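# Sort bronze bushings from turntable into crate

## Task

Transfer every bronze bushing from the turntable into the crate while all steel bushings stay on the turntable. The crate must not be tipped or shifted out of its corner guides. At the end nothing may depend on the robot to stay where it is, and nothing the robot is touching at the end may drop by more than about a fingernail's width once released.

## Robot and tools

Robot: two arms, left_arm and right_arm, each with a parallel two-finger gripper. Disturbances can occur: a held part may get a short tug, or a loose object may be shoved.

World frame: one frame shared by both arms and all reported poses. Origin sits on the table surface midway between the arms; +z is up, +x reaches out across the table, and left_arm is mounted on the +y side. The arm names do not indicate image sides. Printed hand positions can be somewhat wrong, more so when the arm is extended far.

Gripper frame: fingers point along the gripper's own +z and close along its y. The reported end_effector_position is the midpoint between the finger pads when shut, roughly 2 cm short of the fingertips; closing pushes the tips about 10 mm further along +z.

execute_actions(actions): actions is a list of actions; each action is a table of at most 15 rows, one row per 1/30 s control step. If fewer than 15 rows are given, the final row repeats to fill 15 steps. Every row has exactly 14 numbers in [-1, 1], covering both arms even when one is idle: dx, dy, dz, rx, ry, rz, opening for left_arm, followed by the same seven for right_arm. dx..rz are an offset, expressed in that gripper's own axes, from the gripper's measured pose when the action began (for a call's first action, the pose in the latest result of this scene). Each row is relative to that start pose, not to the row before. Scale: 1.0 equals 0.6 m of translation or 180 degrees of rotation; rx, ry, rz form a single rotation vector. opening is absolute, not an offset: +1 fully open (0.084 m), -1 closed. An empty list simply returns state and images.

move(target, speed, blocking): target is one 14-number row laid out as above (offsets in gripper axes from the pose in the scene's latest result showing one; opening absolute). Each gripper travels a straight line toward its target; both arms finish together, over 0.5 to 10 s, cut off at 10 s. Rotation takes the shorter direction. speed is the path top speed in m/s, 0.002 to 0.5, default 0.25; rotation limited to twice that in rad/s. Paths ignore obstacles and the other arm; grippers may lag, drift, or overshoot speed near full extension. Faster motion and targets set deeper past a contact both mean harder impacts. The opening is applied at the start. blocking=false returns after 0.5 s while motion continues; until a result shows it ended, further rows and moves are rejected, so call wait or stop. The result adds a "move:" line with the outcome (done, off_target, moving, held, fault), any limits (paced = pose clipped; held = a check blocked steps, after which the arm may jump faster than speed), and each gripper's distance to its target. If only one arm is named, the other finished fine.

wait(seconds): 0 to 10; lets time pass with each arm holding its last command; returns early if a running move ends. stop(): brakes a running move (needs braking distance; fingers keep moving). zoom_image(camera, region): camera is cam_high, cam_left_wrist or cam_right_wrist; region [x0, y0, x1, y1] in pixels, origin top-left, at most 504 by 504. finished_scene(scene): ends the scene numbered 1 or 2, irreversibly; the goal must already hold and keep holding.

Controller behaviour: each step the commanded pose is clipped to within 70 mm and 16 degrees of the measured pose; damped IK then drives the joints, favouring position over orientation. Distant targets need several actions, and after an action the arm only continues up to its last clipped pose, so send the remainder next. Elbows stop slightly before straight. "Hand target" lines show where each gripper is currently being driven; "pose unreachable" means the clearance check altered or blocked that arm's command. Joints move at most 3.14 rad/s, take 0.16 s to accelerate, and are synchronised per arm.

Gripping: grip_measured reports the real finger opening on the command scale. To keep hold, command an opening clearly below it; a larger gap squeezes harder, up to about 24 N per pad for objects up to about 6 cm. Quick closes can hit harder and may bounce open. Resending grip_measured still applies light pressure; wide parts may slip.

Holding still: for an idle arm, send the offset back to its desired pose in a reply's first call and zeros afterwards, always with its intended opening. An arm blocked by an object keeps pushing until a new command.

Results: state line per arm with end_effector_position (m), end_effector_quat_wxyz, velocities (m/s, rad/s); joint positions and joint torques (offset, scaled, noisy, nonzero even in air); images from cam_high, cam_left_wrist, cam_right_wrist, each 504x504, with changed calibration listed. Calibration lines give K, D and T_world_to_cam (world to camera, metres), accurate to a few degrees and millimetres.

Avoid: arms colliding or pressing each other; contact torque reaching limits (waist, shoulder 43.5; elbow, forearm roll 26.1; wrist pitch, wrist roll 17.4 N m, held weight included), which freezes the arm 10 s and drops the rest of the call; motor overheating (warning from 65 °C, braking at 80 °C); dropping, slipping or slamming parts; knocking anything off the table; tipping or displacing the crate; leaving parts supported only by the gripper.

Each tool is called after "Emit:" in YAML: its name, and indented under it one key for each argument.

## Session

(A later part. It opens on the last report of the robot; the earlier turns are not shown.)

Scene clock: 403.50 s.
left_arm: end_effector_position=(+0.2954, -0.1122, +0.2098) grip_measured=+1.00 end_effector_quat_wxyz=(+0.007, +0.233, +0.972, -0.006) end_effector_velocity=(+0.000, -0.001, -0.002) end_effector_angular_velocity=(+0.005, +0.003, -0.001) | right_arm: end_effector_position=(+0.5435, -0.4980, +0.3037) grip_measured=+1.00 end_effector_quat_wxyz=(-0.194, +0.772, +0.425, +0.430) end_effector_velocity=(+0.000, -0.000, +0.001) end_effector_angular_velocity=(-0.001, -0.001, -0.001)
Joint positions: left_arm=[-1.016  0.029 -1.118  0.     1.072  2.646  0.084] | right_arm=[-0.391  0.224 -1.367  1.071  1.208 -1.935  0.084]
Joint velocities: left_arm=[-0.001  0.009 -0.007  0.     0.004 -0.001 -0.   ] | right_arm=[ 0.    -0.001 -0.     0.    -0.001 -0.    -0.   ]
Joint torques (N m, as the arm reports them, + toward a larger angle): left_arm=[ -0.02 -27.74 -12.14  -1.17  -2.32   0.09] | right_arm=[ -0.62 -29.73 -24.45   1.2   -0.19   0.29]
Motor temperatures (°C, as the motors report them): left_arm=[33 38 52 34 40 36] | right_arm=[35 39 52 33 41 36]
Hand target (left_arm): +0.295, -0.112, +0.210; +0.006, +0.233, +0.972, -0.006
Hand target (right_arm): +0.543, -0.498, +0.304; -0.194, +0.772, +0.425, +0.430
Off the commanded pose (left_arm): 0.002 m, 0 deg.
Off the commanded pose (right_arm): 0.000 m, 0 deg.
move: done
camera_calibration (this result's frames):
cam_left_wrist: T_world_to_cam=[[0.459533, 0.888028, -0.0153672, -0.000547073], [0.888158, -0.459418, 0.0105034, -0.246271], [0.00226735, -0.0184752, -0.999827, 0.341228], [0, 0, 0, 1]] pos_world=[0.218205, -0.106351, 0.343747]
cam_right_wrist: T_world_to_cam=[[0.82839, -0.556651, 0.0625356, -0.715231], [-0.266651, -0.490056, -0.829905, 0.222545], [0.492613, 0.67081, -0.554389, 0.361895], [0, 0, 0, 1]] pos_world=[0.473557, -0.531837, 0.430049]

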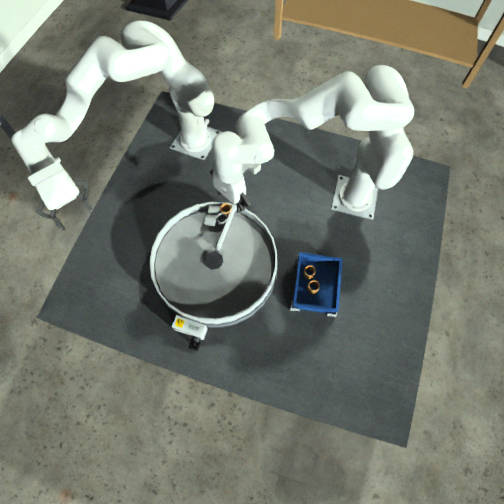

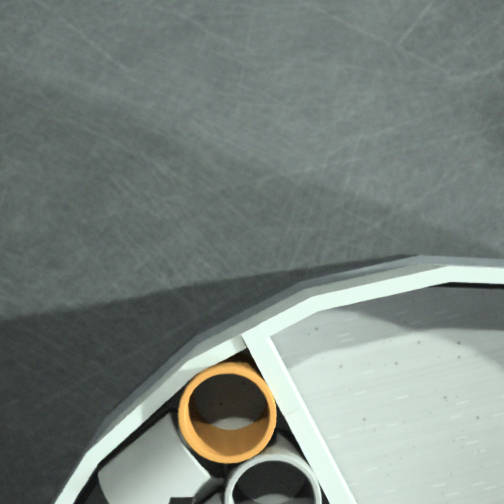

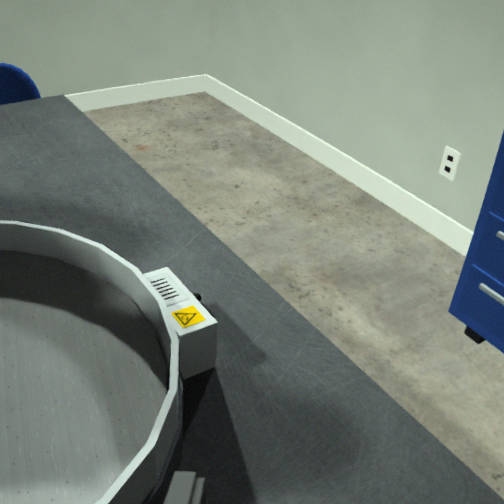

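Emit:
move:
  target: [0.01,0.01,0.14,0,0,0,1,0,0,0,0,0,0,1]
  speed: 0.1

Emit:
move:
  target: [0,0,0.053,0,0,0,1,0,0,0,0,0,0,1]
  speed: 0.025

Scene clock: 410.27 s.
left_arm: end_effector_position=(+0.2937, -0.1059, +0.1262) grip_measured=+1.00 end_effector_quat_wxyz=(+0.007, +0.233, +0.972, -0.006) end_effector_velocity=(+0.000, +0.000, -0.002) end_effector_angular_velocity=(-0.001, -0.000, +0.002) | right_arm: end_effector_position=(+0.5435, -0.4980, +0.3037) grip_measured=+1.00 end_effector_quat_wxyz=(-0.194, +0.772, +0.425, +0.430) end_effector_velocity=(+0.000, -0.000, -0.000) end_effector_angular_velocity=(+0.001, +0.001, -0.001)
Joint positions: left_arm=[-1.011  0.115 -0.967 -0.     0.834  2.652  0.084] | right_arm=[-0.391  0.224 -1.367  1.071  1.208 -1.935  0.084]
Joint velocities: left_arm=[ 0.001  0.004  0.003 -0.001 -0.008 -0.001 -0.   ] | right_arm=[-0.     0.001 -0.001  0.001  0.     0.001 -0.   ]
Joint torques (N m, as the arm reports them, + toward a larger angle): left_arm=[  0.62 -27.31 -11.09  -0.92  -2.17   0.28] | right_arm=[ -0.66 -29.51 -24.31   1.    -0.11   0.32]
Motor temperatures (°C, as the motors report them): left_arm=[33 38 52 34 40 36] | right_arm=[35 39 52 33 41 36]
Hand target (left_arm): +0.294, -0.106, +0.126; +0.006, +0.233, +0.972, -0.006
Hand target (right_arm): +0.543, -0.498, +0.304; -0.194, +0.772, +0.425, +0.430
Off the commanded pose (left_arm): 0.001 m, 0 deg.
Off the commanded pose (right_arm): 0.000 m, 0 deg.
move: done
camera_calibration (this result's frames):
cam_left_wrist: T_world_to_cam=[[0.459825, 0.887866, -0.0159893, -0.006731], [0.888006, -0.459695, 0.0112115, -0.241027], [0.00260406, -0.0193539, -0.999809, 0.257631], [0, 0, 0, 1]] pos_world=[0.216458, -0.0998367, 0.260176]
cam_right_wrist: T_world_to_cam=[[0.82839, -0.556651, 0.0625355, -0.715231], [-0.266651, -0.490056, -0.829905, 0.222545], [0.492613, 0.67081, -0.554389, 0.361895], [0, 0, 0, 1]] pos_world=[0.473557, -0.531837, 0.430049]

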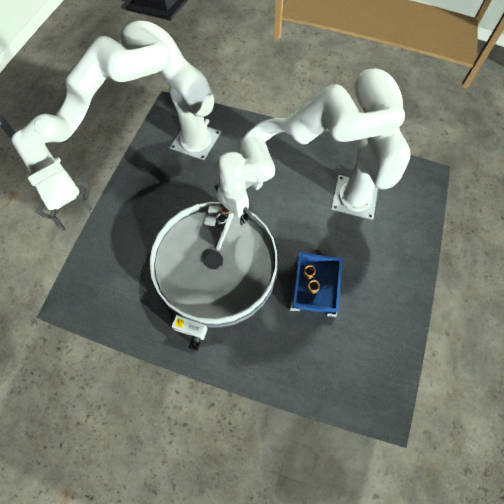

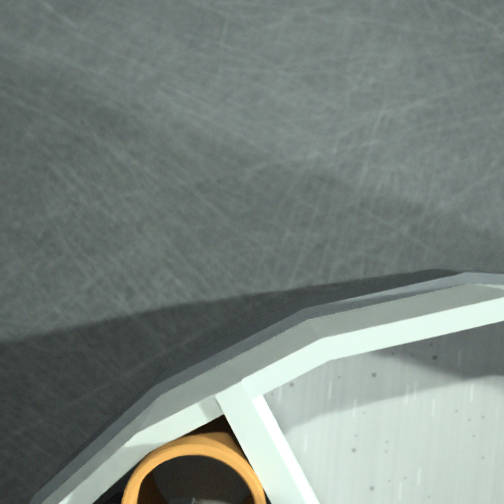

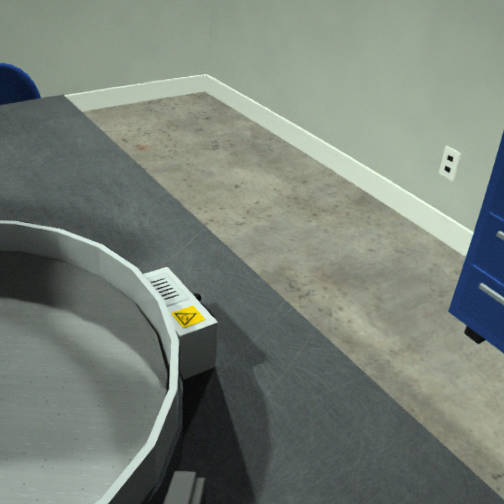

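Scene clock: 411.83 s.
left_arm: end_effector_position=(+0.2941, -0.1066, +0.0949) grip_measured=+1.00 end_effector_quat_wxyz=(+0.007, +0.233, +0.972, -0.006) end_effector_velocity=(+0.000, +0.000, -0.002) end_effector_angular_velocity=(+0.000, -0.000, +0.000) | right_arm: end_effector_position=(+0.5435, -0.4980, +0.3037) grip_measured=+1.00 end_effector_quat_wxyz=(-0.194, +0.772, +0.425, +0.430) end_effector_velocity=(+0.000, -0.000, -0.000) end_effector_angular_velocity=(+0.002, +0.001, -0.002)
Joint positions: left_arm=[-1.011  0.174 -0.941 -0.001  0.747  2.652  0.084] | right_arm=[-0.391  0.224 -1.367  1.071  1.208 -1.935  0.084]
Joint velocities: left_arm=[ 0.     0.003  0.002  0.    -0.004 -0.     0.   ] | right_arm=[ 0.     0.     0.001  0.001 -0.001  0.001  0.   ]
Joint torques (N m, as the arm reports them, + toward a larger angle): left_arm=[  0.71 -27.18 -10.38  -0.73  -1.93   0.  ] | right_arm=[ -0.78 -29.51 -24.59   0.97  -0.15   0.31]
Motor temperatures (°C, as the motors report them): left_arm=[33 38 52 34 40 36] | right_arm=[35 39 53 33 41 36]
Hand target (left_arm): +0.294, -0.106, +0.094; +0.007, +0.233, +0.972, -0.006
Hand target (right_arm): +0.543, -0.498, +0.304; -0.194, +0.772, +0.425, +0.430
Off the commanded pose (left_arm): 0.001 m, 0 deg.
Off the commanded pose (right_arm): 0.000 m, 0 deg.
move: done
camera_calibration (this result's frames):
cam_left_wrist: T_world_to_cam=[[0.459905, 0.887816, -0.0164473, -0.00673518], [0.887963, -0.459762, 0.0118429, -0.24148], [0.00295248, -0.0200512, -0.999795, 0.226079], [0, 0, 0, 1]] pos_world=[0.216855, -0.100511, 0.228782]
cam_right_wrist: T_world_to_cam=[[0.82839, -0.556651, 0.0625357, -0.715231], [-0.266651, -0.490056, -0.829905, 0.222545], [0.492613, 0.67081, -0.554389, 0.361895], [0, 0, 0, 1]] pos_world=[0.473557, -0.531837, 0.430049]

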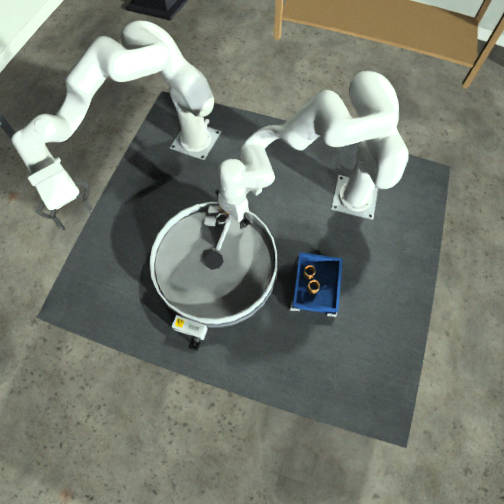

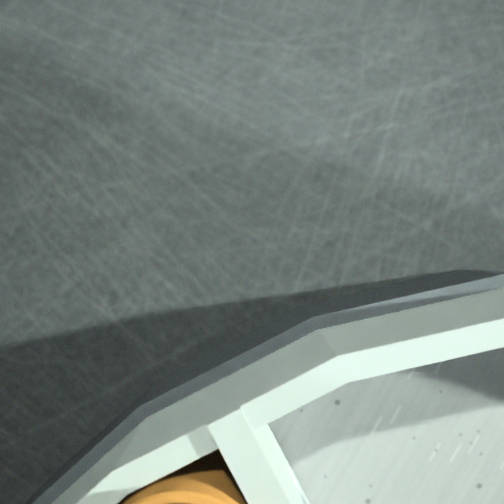

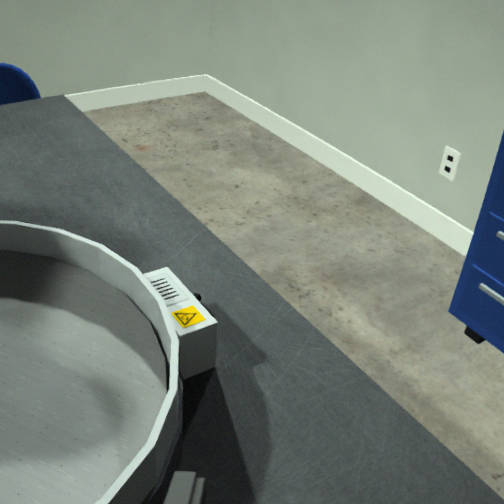

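Emit:
move:
  target: [0,0,0.018,0,0,0,1,0,0,0,0,0,0,1]
  speed: 0.02

Emit:
move:
  target: [0,0,-0.15,0,0,0,1,0,0,0,0,0,0,1]
  speed: 0.06

Scene clock: 416.53 s.
left_arm: end_effector_position=(+0.2943, -0.1070, +0.0845) grip_measured=+1.00 end_effector_quat_wxyz=(+0.007, +0.233, +0.972, -0.007) end_effector_velocity=(-0.000, -0.000, -0.001) end_effector_angular_velocity=(+0.000, +0.000, +0.001) | right_arm: end_effector_position=(+0.5435, -0.4980, +0.3037) grip_measured=+1.00 end_effector_quat_wxyz=(-0.194, +0.772, +0.425, +0.430) end_effector_velocity=(-0.000, +0.000, -0.001) end_effector_angular_velocity=(+0.002, +0.002, -0.000)
Joint positions: left_arm=[-1.011  0.196 -0.934 -0.001  0.718  2.652  0.084] | right_arm=[-0.391  0.224 -1.367  1.071  1.208 -1.935  0.084]
Joint velocities: left_arm=[-0.001  0.003  0.001 -0.    -0.003 -0.001  0.   ] | right_arm=[-0.     0.001  0.     0.001  0.001  0.001 -0.   ]
Joint torques (N m, as the arm reports them, + toward a larger angle): left_arm=[  0.74 -24.63  -9.22  -0.99  -1.87   0.15] | right_arm=[ -0.93 -29.31 -24.38   1.07  -0.11   0.21]
Motor temperatures (°C, as the motors report them): left_arm=[33 39 51 34 40 36] | right_arm=[35 39 53 33 41 36]
Hand target (left_arm): +0.294, -0.107, +0.084; +0.007, +0.233, +0.972, -0.007
Hand target (right_arm): +0.543, -0.498, +0.304; -0.194, +0.772, +0.425, +0.430
Off the commanded pose (left_arm): 0.000 m, 0 deg.
Off the commanded pose (right_arm): 0.000 m, 0 deg.
move: done
camera_calibration (this result's frames):
cam_left_wrist: T_world_to_cam=[[0.459923, 0.887799, -0.0168651, -0.00662938], [0.887953, -0.459764, 0.0125213, -0.241821], [0.0033624, -0.0207342, -0.999779, 0.215491], [0, 0, 0, 1]] pos_world=[0.21705, -0.100827, 0.21836]
cam_right_wrist: T_world_to_cam=[[0.82839, -0.556651, 0.0625355, -0.715231], [-0.266652, -0.490056, -0.829905, 0.222545], [0.492613, 0.67081, -0.554389, 0.361895], [0, 0, 0, 1]] pos_world=[0.473557, -0.531837, 0.430049]

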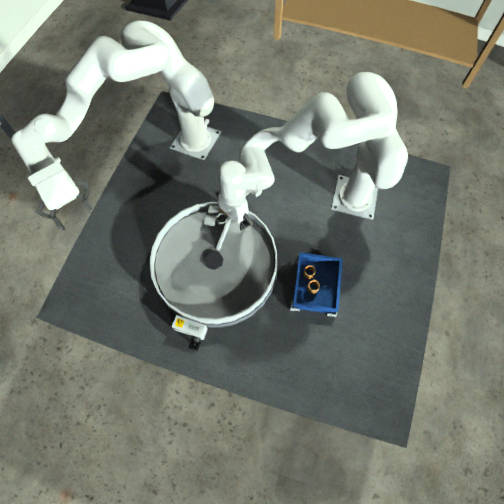

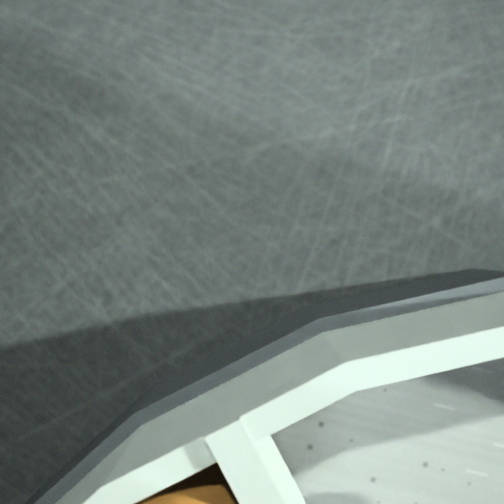

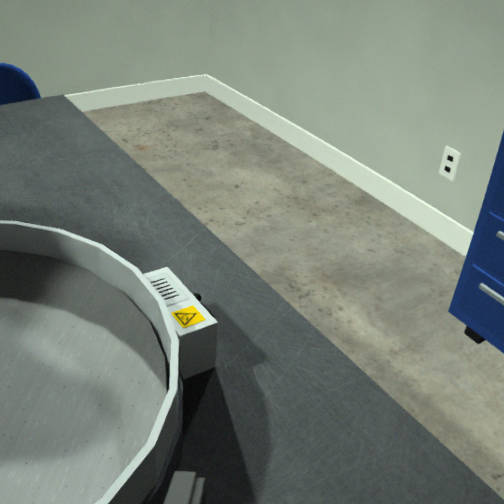

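Scene clock: 418.40 s.
left_arm: end_effector_position=(+0.2933, -0.1051, +0.1741) grip_measured=+1.00 end_effector_quat_wxyz=(+0.007, +0.233, +0.972, -0.006) end_effector_velocity=(-0.000, -0.000, +0.002) end_effector_angular_velocity=(-0.000, +0.000, -0.001) | right_arm: end_effector_position=(+0.5435, -0.4980, +0.3037) grip_measured=+1.00 end_effector_quat_wxyz=(-0.194, +0.772, +0.425, +0.430) end_effector_velocity=(+0.000, -0.000, +0.000) end_effector_angular_velocity=(-0.000, -0.000, -0.001)
Joint positions: left_arm=[-1.011  0.042 -1.027 -0.     0.965  2.651  0.084] | right_arm=[-0.391  0.224 -1.367  1.071  1.208 -1.935  0.084]
Joint velocities: left_arm=[-0.001 -0.001 -0.004 -0.     0.005 -0.     0.   ] | right_arm=[-0.    -0.     0.    -0.    -0.001  0.001 -0.   ]
Joint torques (N m, as the arm reports them, + toward a larger angle): left_arm=[  0.3  -28.   -12.37  -1.27  -2.43   0.19] | right_arm=[ -0.57 -29.45 -24.4    1.08  -0.05   0.29]
Motor temperatures (°C, as the motors report them): left_arm=[33 39 51 34 40 36] | right_arm=[35 39 53 33 41 36]
Hand target (left_arm): +0.293, -0.105, +0.174; +0.007, +0.233, +0.972, -0.007
Hand target (right_arm): +0.543, -0.498, +0.304; -0.194, +0.772, +0.425, +0.430
Off the commanded pose (left_arm): 0.001 m, 0 deg.
Off the commanded pose (right_arm): 0.000 m, 0 deg.
move: done
camera_calibration (this result's frames):
cam_left_wrist: T_world_to_cam=[[0.459652, 0.887949, -0.016333, -0.00631455], [0.888093, -0.459504, 0.0120887, -0.241085], [0.00322913, -0.0200618, -0.999794, 0.305184], [0, 0, 0, 1]] pos_world=[0.216023, -0.0990502, 0.307932]
cam_right_wrist: T_world_to_cam=[[0.82839, -0.556651, 0.0625352, -0.715231], [-0.266652, -0.490056, -0.829905, 0.222545], [0.492613, 0.67081, -0.554389, 0.361895], [0, 0, 0, 1]] pos_world=[0.473557, -0.531837, 0.430049]

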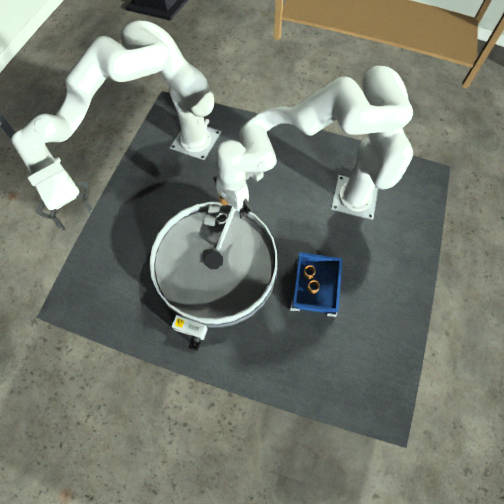

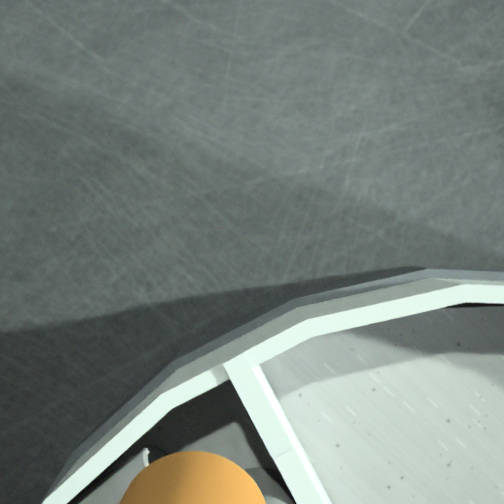

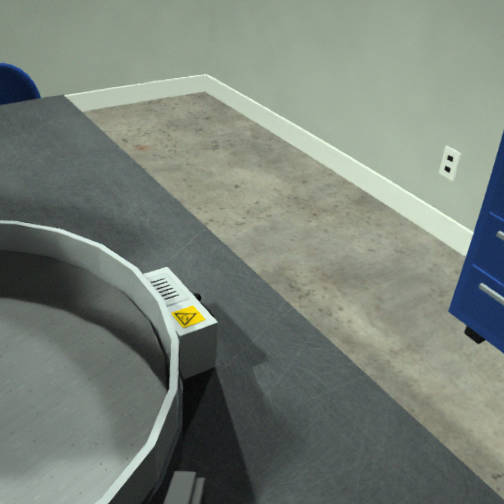

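Emit:
move:
  target: [0.094,0.718,0.023,0,0,0,1,0,0,0,0,0,0,1]
  speed: 0.2

Emit:
move:
  target: [0,0,0,0,0,0,1,0.355,-0.893,0.728,0,0,0,1]

Scene clock: 430.13 s.
left_arm: end_effector_position=(+0.4382, +0.3035, +0.1549) grip_measured=+1.00 end_effector_quat_wxyz=(+0.007, +0.233, +0.972, -0.006) end_effector_velocity=(+0.001, +0.002, -0.000) end_effector_angular_velocity=(-0.001, +0.001, +0.002) | right_arm: end_effector_position=(+0.5435, -0.4980, +0.3037) grip_measured=+1.00 end_effector_quat_wxyz=(-0.194, +0.772, +0.425, +0.430) end_effector_velocity=(-0.000, +0.000, +0.000) end_effector_angular_velocity=(+0.001, +0.000, +0.000)
Joint positions: left_arm=[ 0.004 -0.111 -0.795 -0.02   0.898  3.679  0.084] | right_arm=[-0.391  0.224 -1.367  1.071  1.208 -1.935  0.084]
Joint velocities: left_arm=[ 0.005  0.003 -0.003 -0.001  0.001  0.003  0.   ] | right_arm=[-0.     0.    -0.     0.001  0.001  0.     0.   ]
Joint torques (N m, as the arm reports them, + toward a larger angle): left_arm=[  0.09 -22.56 -12.04  -0.8   -2.26   0.34] | right_arm=[ -0.69 -29.73 -24.7    0.83  -0.09   0.16]
Motor temperatures (°C, as the motors report them): left_arm=[33 39 52 34 40 36] | right_arm=[35 38 53 33 41 36]
Hand target (left_arm): +0.438, +0.304, +0.155; +0.007, +0.233, +0.972, -0.006
Hand target (right_arm): +0.543, -0.498, +0.304; -0.194, +0.772, +0.425, +0.430
Off the commanded pose (left_arm): 0.001 m, 0 deg.
Off the commanded pose (right_arm): 0.000 m, 0 deg.
move: done
camera_calibration (this result's frames):
cam_left_wrist: T_world_to_cam=[[0.460152, 0.8877, -0.015753, -0.436298], [0.887837, -0.46003, 0.0108409, -0.181333], [0.00237661, -0.0189745, -0.999817, 0.293777], [0, 0, 0, 1]] pos_world=[0.36106, 0.309458, 0.288816]
cam_right_wrist: T_world_to_cam=[[0.82839, -0.556651, 0.0625352, -0.71523], [-0.266652, -0.490056, -0.829905, 0.222545], [0.492613, 0.67081, -0.554389, 0.361896], [0, 0, 0, 1]] pos_world=[0.473557, -0.531837, 0.430049]

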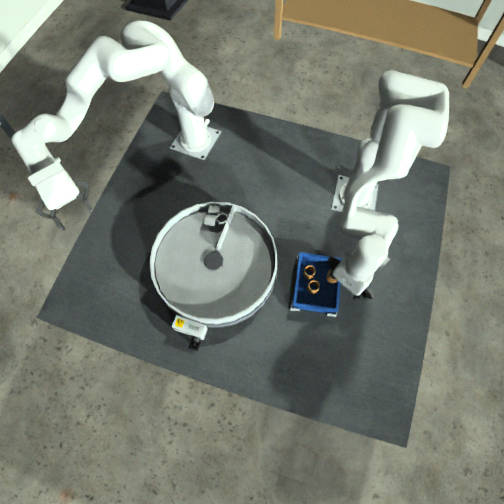

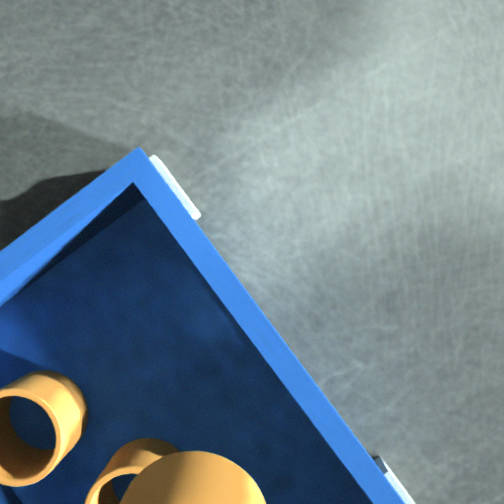

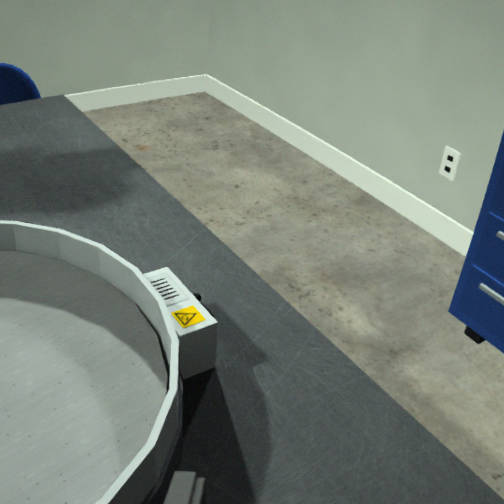

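Scene clock: 433.63 s.
left_arm: end_effector_position=(+0.4382, +0.3035, +0.1549) grip_measured=+1.00 end_effector_quat_wxyz=(+0.007, +0.233, +0.972, -0.006) end_effector_velocity=(-0.000, +0.001, -0.000) end_effector_angular_velocity=(+0.000, +0.001, +0.001) | right_arm: end_effector_position=(+0.3766, +0.1970, +0.2027) grip_measured=+1.00 end_effector_quat_wxyz=(-0.193, +0.772, +0.425, +0.430) end_effector_velocity=(-0.001, +0.002, -0.002) end_effector_angular_velocity=(-0.002, -0.001, +0.000)
Joint positions: left_arm=[ 0.004 -0.111 -0.795 -0.02   0.898  3.679  0.084] | right_arm=[ 1.19   0.614 -1.67   2.069 -0.167 -2.058  0.084]
Joint velocities: left_arm=[ 0.001  0.     0.001  0.    -0.     0.     0.   ] | right_arm=[ 0.003  0.01  -0.012  0.015 -0.005 -0.015 -0.   ]
Joint torques (N m, as the arm reports them, + toward a larger angle): left_arm=[  0.28 -22.89 -12.08  -1.1   -2.09   0.35] | right_arm=[ -1.   -36.29 -22.99  -1.61   0.01   0.35]
Motor temperatures (°C, as the motors report them): left_arm=[33 39 52 34 40 36] | right_arm=[35 38 53 33 41 36]
Hand target (left_arm): +0.438, +0.303, +0.155; +0.007, +0.233, +0.972, -0.006
Hand target (right_arm): +0.376, +0.197, +0.202; -0.193, +0.772, +0.426, +0.430
Off the commanded pose (left_arm): 0.000 m, 0 deg.
Off the commanded pose (right_arm): 0.002 m, 0 deg.
move: done
camera_calibration (this result's frames):
cam_left_wrist: T_world_to_cam=[[0.460152, 0.8877, -0.0157528, -0.436298], [0.887837, -0.46003, 0.0108409, -0.181333], [0.00237668, -0.0189744, -0.999817, 0.293777], [0, 0, 0, 1]] pos_world=[0.36106, 0.309458, 0.288816]
cam_right_wrist: T_world_to_cam=[[0.828304, -0.556657, 0.0636095, -0.183975], [-0.266208, -0.490909, -0.829543, 0.43473], [0.492997, 0.670181, -0.554808, -0.0780159], [0, 0, 0, 1]] pos_world=[0.306577, 0.163287, 0.329046]

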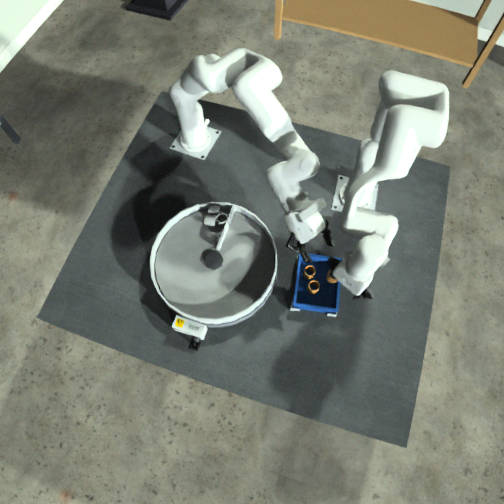

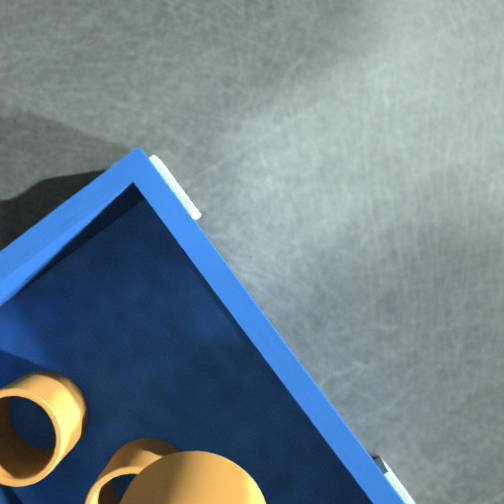

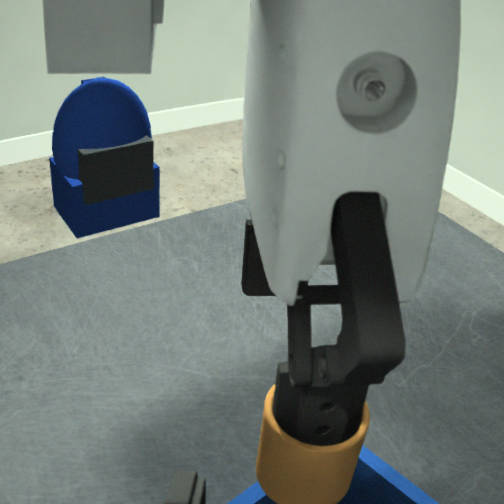

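Emit:
move:
  target: [0,0,0,0,0,0,1,-0.013,-0.013,0.12,0,0,0,1]
  speed: 0.05

Scene clock: 442.13 s.
left_arm: end_effector_position=(+0.4382, +0.3035, +0.1549) grip_measured=+1.00 end_effector_quat_wxyz=(+0.007, +0.233, +0.972, -0.006) end_effector_velocity=(-0.001, -0.001, -0.001) end_effector_angular_velocity=(-0.000, +0.002, -0.001) | right_arm: end_effector_position=(+0.4039, +0.2455, +0.1563) grip_measured=+1.00 end_effector_quat_wxyz=(-0.197, +0.768, +0.423, +0.439) end_effector_velocity=(+0.001, +0.002, +0.001) end_effector_angular_velocity=(-0.007, +0.007, +0.004)
Joint positions: left_arm=[ 0.004 -0.111 -0.795 -0.02   0.898  3.679  0.084] | right_arm=[ 1.2    0.873 -1.902  1.782 -0.16  -1.766  0.084]
Joint velocities: left_arm=[-0.001  0.     0.001  0.     0.001 -0.    -0.   ] | right_arm=[ 0.005 -0.013  0.069 -0.277  0.01   0.284  0.   ]
Joint torques (N m, as the arm reports them, + toward a larger angle): left_arm=[  0.32 -23.2  -12.32  -1.25  -2.45   0.07] | right_arm=[ -0.68 -40.62 -23.01  -1.88  -0.53   0.4 ]
Motor temperatures (°C, as the motors report them): left_arm=[33 39 52 34 40 36] | right_arm=[35 39 53 33 41 36]
Hand target (left_arm): +0.438, +0.303, +0.155; +0.007, +0.233, +0.972, -0.006
Hand target (right_arm): +0.404, +0.246, +0.156; -0.197, +0.768, +0.424, +0.438
Off the commanded pose (left_arm): 0.000 m, 0 deg.
Off the commanded pose (right_arm): 0.001 m, 1 deg.
move: done
camera_calibration (this result's frames):
cam_left_wrist: T_world_to_cam=[[0.460152, 0.8877, -0.0157528, -0.436298], [0.887837, -0.46003, 0.0108412, -0.181333], [0.00237698, -0.0189745, -0.999817, 0.293777], [0, 0, 0, 1]] pos_world=[0.36106, 0.309458, 0.288817]
cam_right_wrist: T_world_to_cam=[[0.827695, -0.557406, 0.0649615, -0.176447], [-0.255164, -0.476918, -0.841095, 0.421291], [0.499812, 0.679594, -0.536973, -0.157574], [0, 0, 0, 1]] pos_world=[0.3323, 0.209656, 0.281195]

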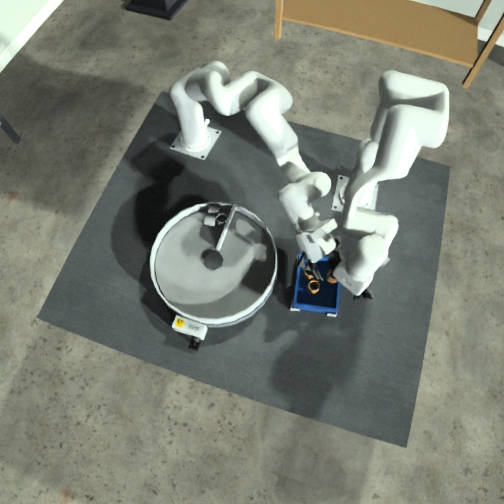

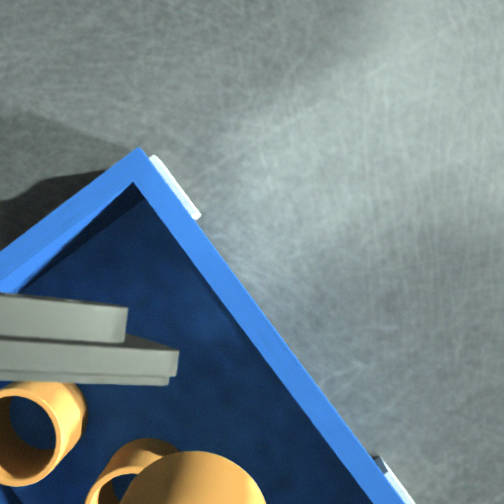

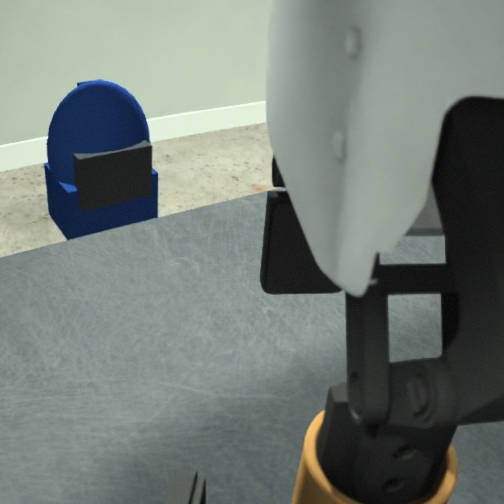

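Emit:
move:
  target: [0,0,0,0,0,0,1,0,0,0.04,0,0,0,1]
  speed: 0.03

Emit:
move:
  target: [0,0,0,0,0,0,1,0,0,0,0,0,0,-1]

Emit:
move:
  target: [0,0,-0.1,0,0,0,1,0,0,0,0,0,0,-1]
  speed: 0.03

Scene clock: 448.17 s.
left_arm: end_effector_position=(+0.4382, +0.3035, +0.1549) grip_measured=+1.00 end_effector_quat_wxyz=(+0.007, +0.233, +0.972, -0.006) end_effector_velocity=(-0.001, +0.000, -0.000) end_effector_angular_velocity=(-0.000, +0.002, -0.000) | right_arm: end_effector_position=(+0.4159, +0.2616, +0.1437) grip_measured=+1.00 end_effector_quat_wxyz=(-0.200, +0.765, +0.423, +0.443) end_effector_velocity=(+0.001, +0.002, +0.003) end_effector_angular_velocity=(-0.005, +0.005, -0.002)
Joint positions: left_arm=[ 0.004 -0.111 -0.795 -0.02   0.898  3.679  0.084] | right_arm=[ 1.196  0.957 -1.958  1.524 -0.152 -1.508  0.084]
Joint velocities: left_arm=[ 0.    -0.     0.001  0.     0.001  0.    -0.   ] | right_arm=[-0.002 -0.013  0.058 -0.249 -0.     0.254 -0.   ]
Joint torques (N m, as the arm reports them, + toward a larger angle): left_arm=[ -0.11 -22.55 -12.09  -1.51  -2.19  -0.07] | right_arm=[ -0.48 -41.18 -23.46  -2.14  -0.77   0.34]
Motor temperatures (°C, as the motors report them): left_arm=[33 39 52 34 40 36] | right_arm=[35 39 53 33 41 36]
Hand target (left_arm): +0.438, +0.303, +0.155; +0.007, +0.233, +0.972, -0.006
Hand target (right_arm): +0.416, +0.262, +0.144; -0.199, +0.766, +0.423, +0.442
Off the commanded pose (left_arm): 0.000 m, 0 deg.
Off the commanded pose (right_arm): 0.000 m, 1 deg.
move: done
camera_calibration (this result's frames):
cam_left_wrist: T_world_to_cam=[[0.460152, 0.887701, -0.0157527, -0.436298], [0.887837, -0.46003, 0.0108412, -0.181333], [0.00237703, -0.0189744, -0.999817, 0.293777], [0, 0, 0, 1]] pos_world=[0.36106, 0.309458, 0.288817]
cam_right_wrist: T_world_to_cam=[[0.828607, -0.55611, 0.0644382, -0.177188], [-0.249096, -0.469319, -0.847166, 0.417749], [0.50136, 0.685917, -0.527406, -0.184973], [0, 0, 0, 1]] pos_world=[0.343617, 0.224398, 0.267765]

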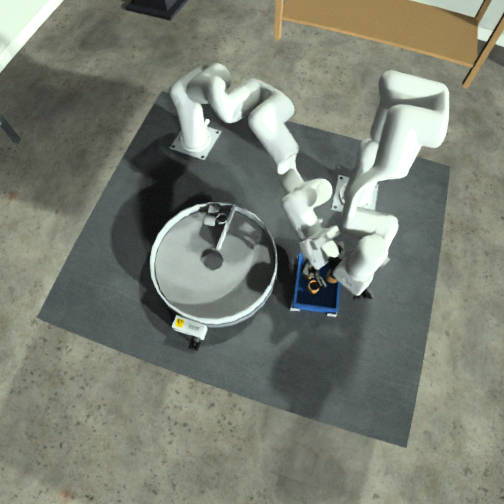

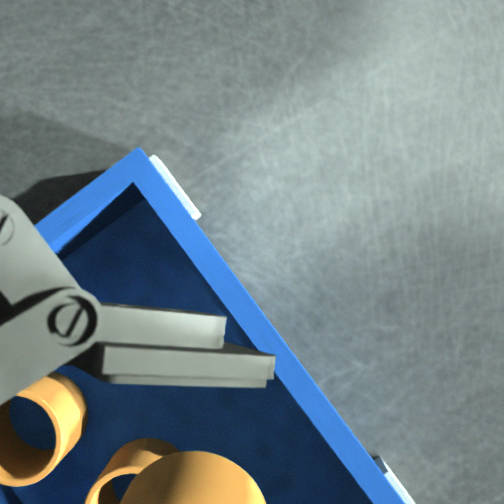

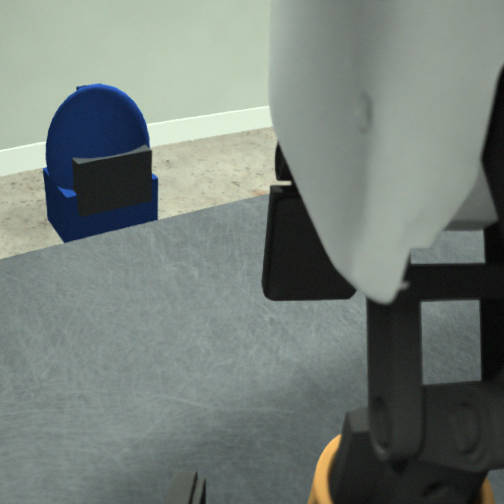

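Scene clock: 448.67 s.
left_arm: end_effector_position=(+0.4384, +0.3035, +0.1550) grip_measured=+1.00 end_effector_quat_wxyz=(+0.007, +0.233, +0.972, -0.006) end_effector_velocity=(-0.001, -0.000, -0.001) end_effector_angular_velocity=(-0.000, +0.003, -0.000) | right_arm: end_effector_position=(+0.4159, +0.2616, +0.1437) grip_measured=-0.14 end_effector_quat_wxyz=(-0.200, +0.765, +0.422, +0.443) end_effector_velocity=(-0.000, +0.000, -0.001) end_effector_angular_velocity=(-0.002, -0.002, +0.002)
Joint positions: left_arm=[ 0.004 -0.112 -0.795 -0.02   0.897  3.679  0.084] | right_arm=[ 1.196  0.957 -1.957  1.521 -0.152 -1.505  0.038]
Joint velocities: left_arm=[-0.     0.     0.001 -0.     0.002  0.    -0.   ] | right_arm=[ 0.     0.002 -0.002  0.007 -0.    -0.01   0.   ]
Joint torques (N m, as the arm reports them, + toward a larger angle): left_arm=[  0.22 -22.59 -11.95  -0.78  -1.91   0.1 ] | right_arm=[ -0.77 -41.08 -23.29  -2.46  -0.79   0.2 ]
Motor temperatures (°C, as the motors report them): left_arm=[33 39 52 34 40 36] | right_arm=[35 39 53 33 41 36]
Hand target (left_arm): +0.438, +0.303, +0.155; +0.007, +0.233, +0.972, -0.006
Hand target (right_arm): +0.416, +0.262, +0.144; -0.200, +0.765, +0.423, +0.443
Off the commanded pose (left_arm): 0.000 m, 0 deg.
Off the commanded pose (right_arm): 0.000 m, 0 deg.
move: done
camera_calibration (this result's frames):
cam_left_wrist: T_world_to_cam=[[0.460081, 0.887742, -0.0155019, -0.436422], [0.887872, -0.459952, 0.0112448, -0.181534], [0.00285238, -0.0189372, -0.999817, 0.293669], [0, 0, 0, 1]] pos_world=[0.361131, 0.309494, 0.288891]
cam_right_wrist: T_world_to_cam=[[0.828544, -0.556236, 0.0641583, -0.177071], [-0.249416, -0.469229, -0.847122, 0.417888], [0.501304, 0.685876, -0.527511, -0.184913], [0, 0, 0, 1]] pos_world=[0.343637, 0.224419, 0.267819]

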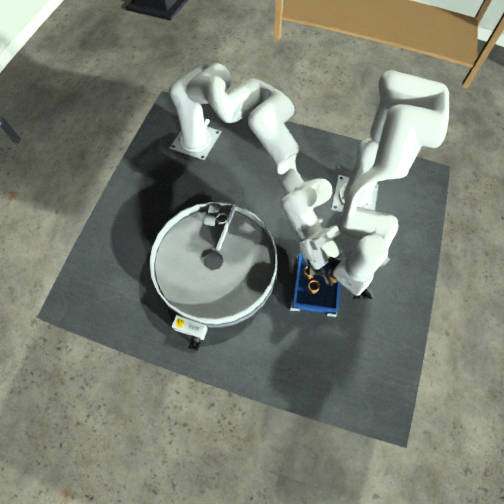

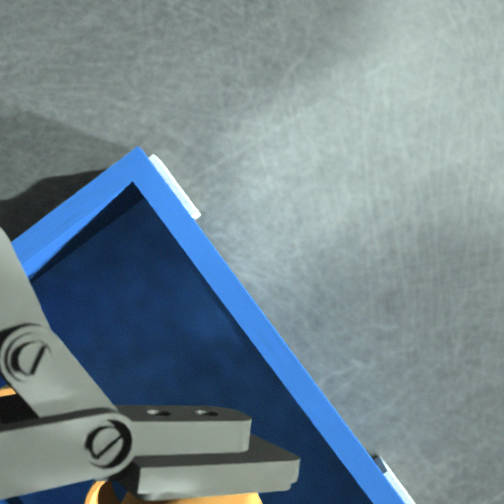

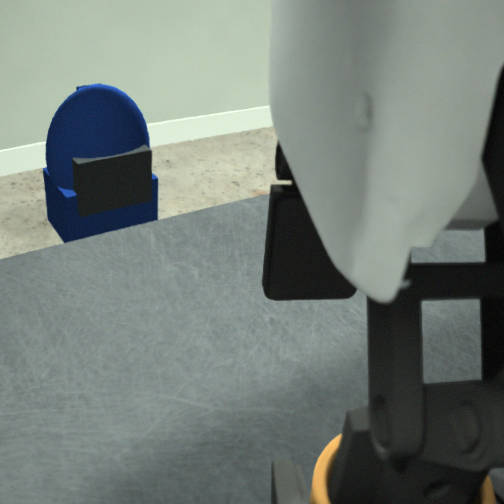

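Scene clock: 450.97 s.
left_arm: end_effector_position=(+0.4376, +0.3045, +0.2147) grip_measured=+1.00 end_effector_quat_wxyz=(+0.007, +0.233, +0.972, -0.006) end_effector_velocity=(-0.001, +0.000, +0.000) end_effector_angular_velocity=(-0.000, +0.005, +0.002) | right_arm: end_effector_position=(+0.4159, +0.2616, +0.1437) grip_measured=-0.14 end_effector_quat_wxyz=(-0.200, +0.765, +0.422, +0.443) end_effector_velocity=(+0.000, -0.000, -0.000) end_effector_angular_velocity=(-0.001, -0.000, -0.000)
Joint positions: left_arm=[ 0.007 -0.189 -0.897 -0.017  1.077  3.678  0.084] | right_arm=[ 1.196  0.957 -1.957  1.521 -0.152 -1.505  0.038]
Joint velocities: left_arm=[ 0.001 -0.    -0.001  0.     0.006 -0.     0.   ] | right_arm=[-0.     0.     0.001 -0.002 -0.001  0.001 -0.   ]
Joint torques (N m, as the arm reports them, + toward a larger angle): left_arm=[  0.58 -20.65 -12.54  -1.37  -1.98   0.04] | right_arm=[ -0.75 -41.97 -23.95  -2.45  -0.83   0.21]
Motor temperatures (°C, as the motors report them): left_arm=[33 39 52 34 40 36] | right_arm=[35 40 53 33 41 36]
Hand target (left_arm): +0.438, +0.305, +0.215; +0.007, +0.233, +0.972, -0.006
Hand target (right_arm): +0.416, +0.262, +0.144; -0.200, +0.765, +0.422, +0.443
Off the commanded pose (left_arm): 0.000 m, 0 deg.
Off the commanded pose (right_arm): 0.000 m, 0 deg.
move: done
camera_calibration (this result's frames):
cam_left_wrist: T_world_to_cam=[[0.45986, 0.887858, -0.0154272, -0.43598], [0.887988, -0.459735, 0.0110342, -0.1811], [0.00270437, -0.0187733, -0.99982, 0.353455], [0, 0, 0, 1]] pos_world=[0.360348, 0.310465, 0.348663]
cam_right_wrist: T_world_to_cam=[[0.828544, -0.556236, 0.0641584, -0.177071], [-0.249416, -0.469229, -0.847122, 0.417888], [0.501305, 0.685876, -0.527511, -0.184913], [0, 0, 0, 1]] pos_world=[0.343637, 0.224419, 0.267819]

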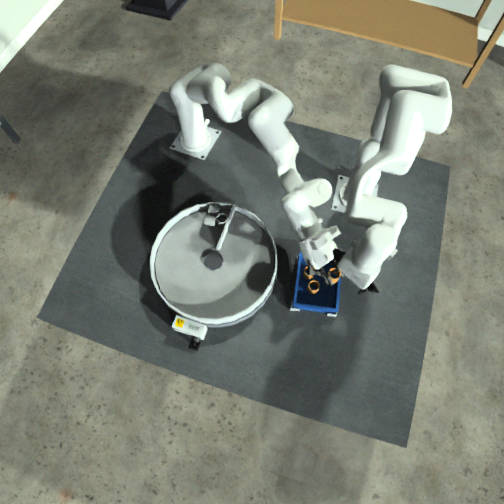

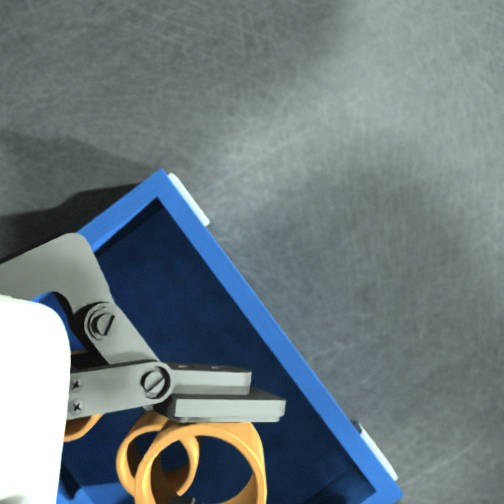

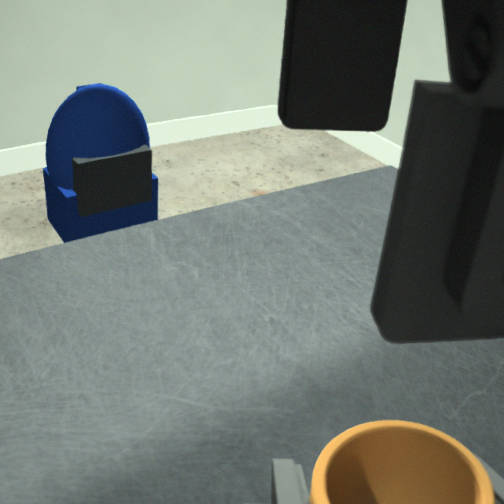

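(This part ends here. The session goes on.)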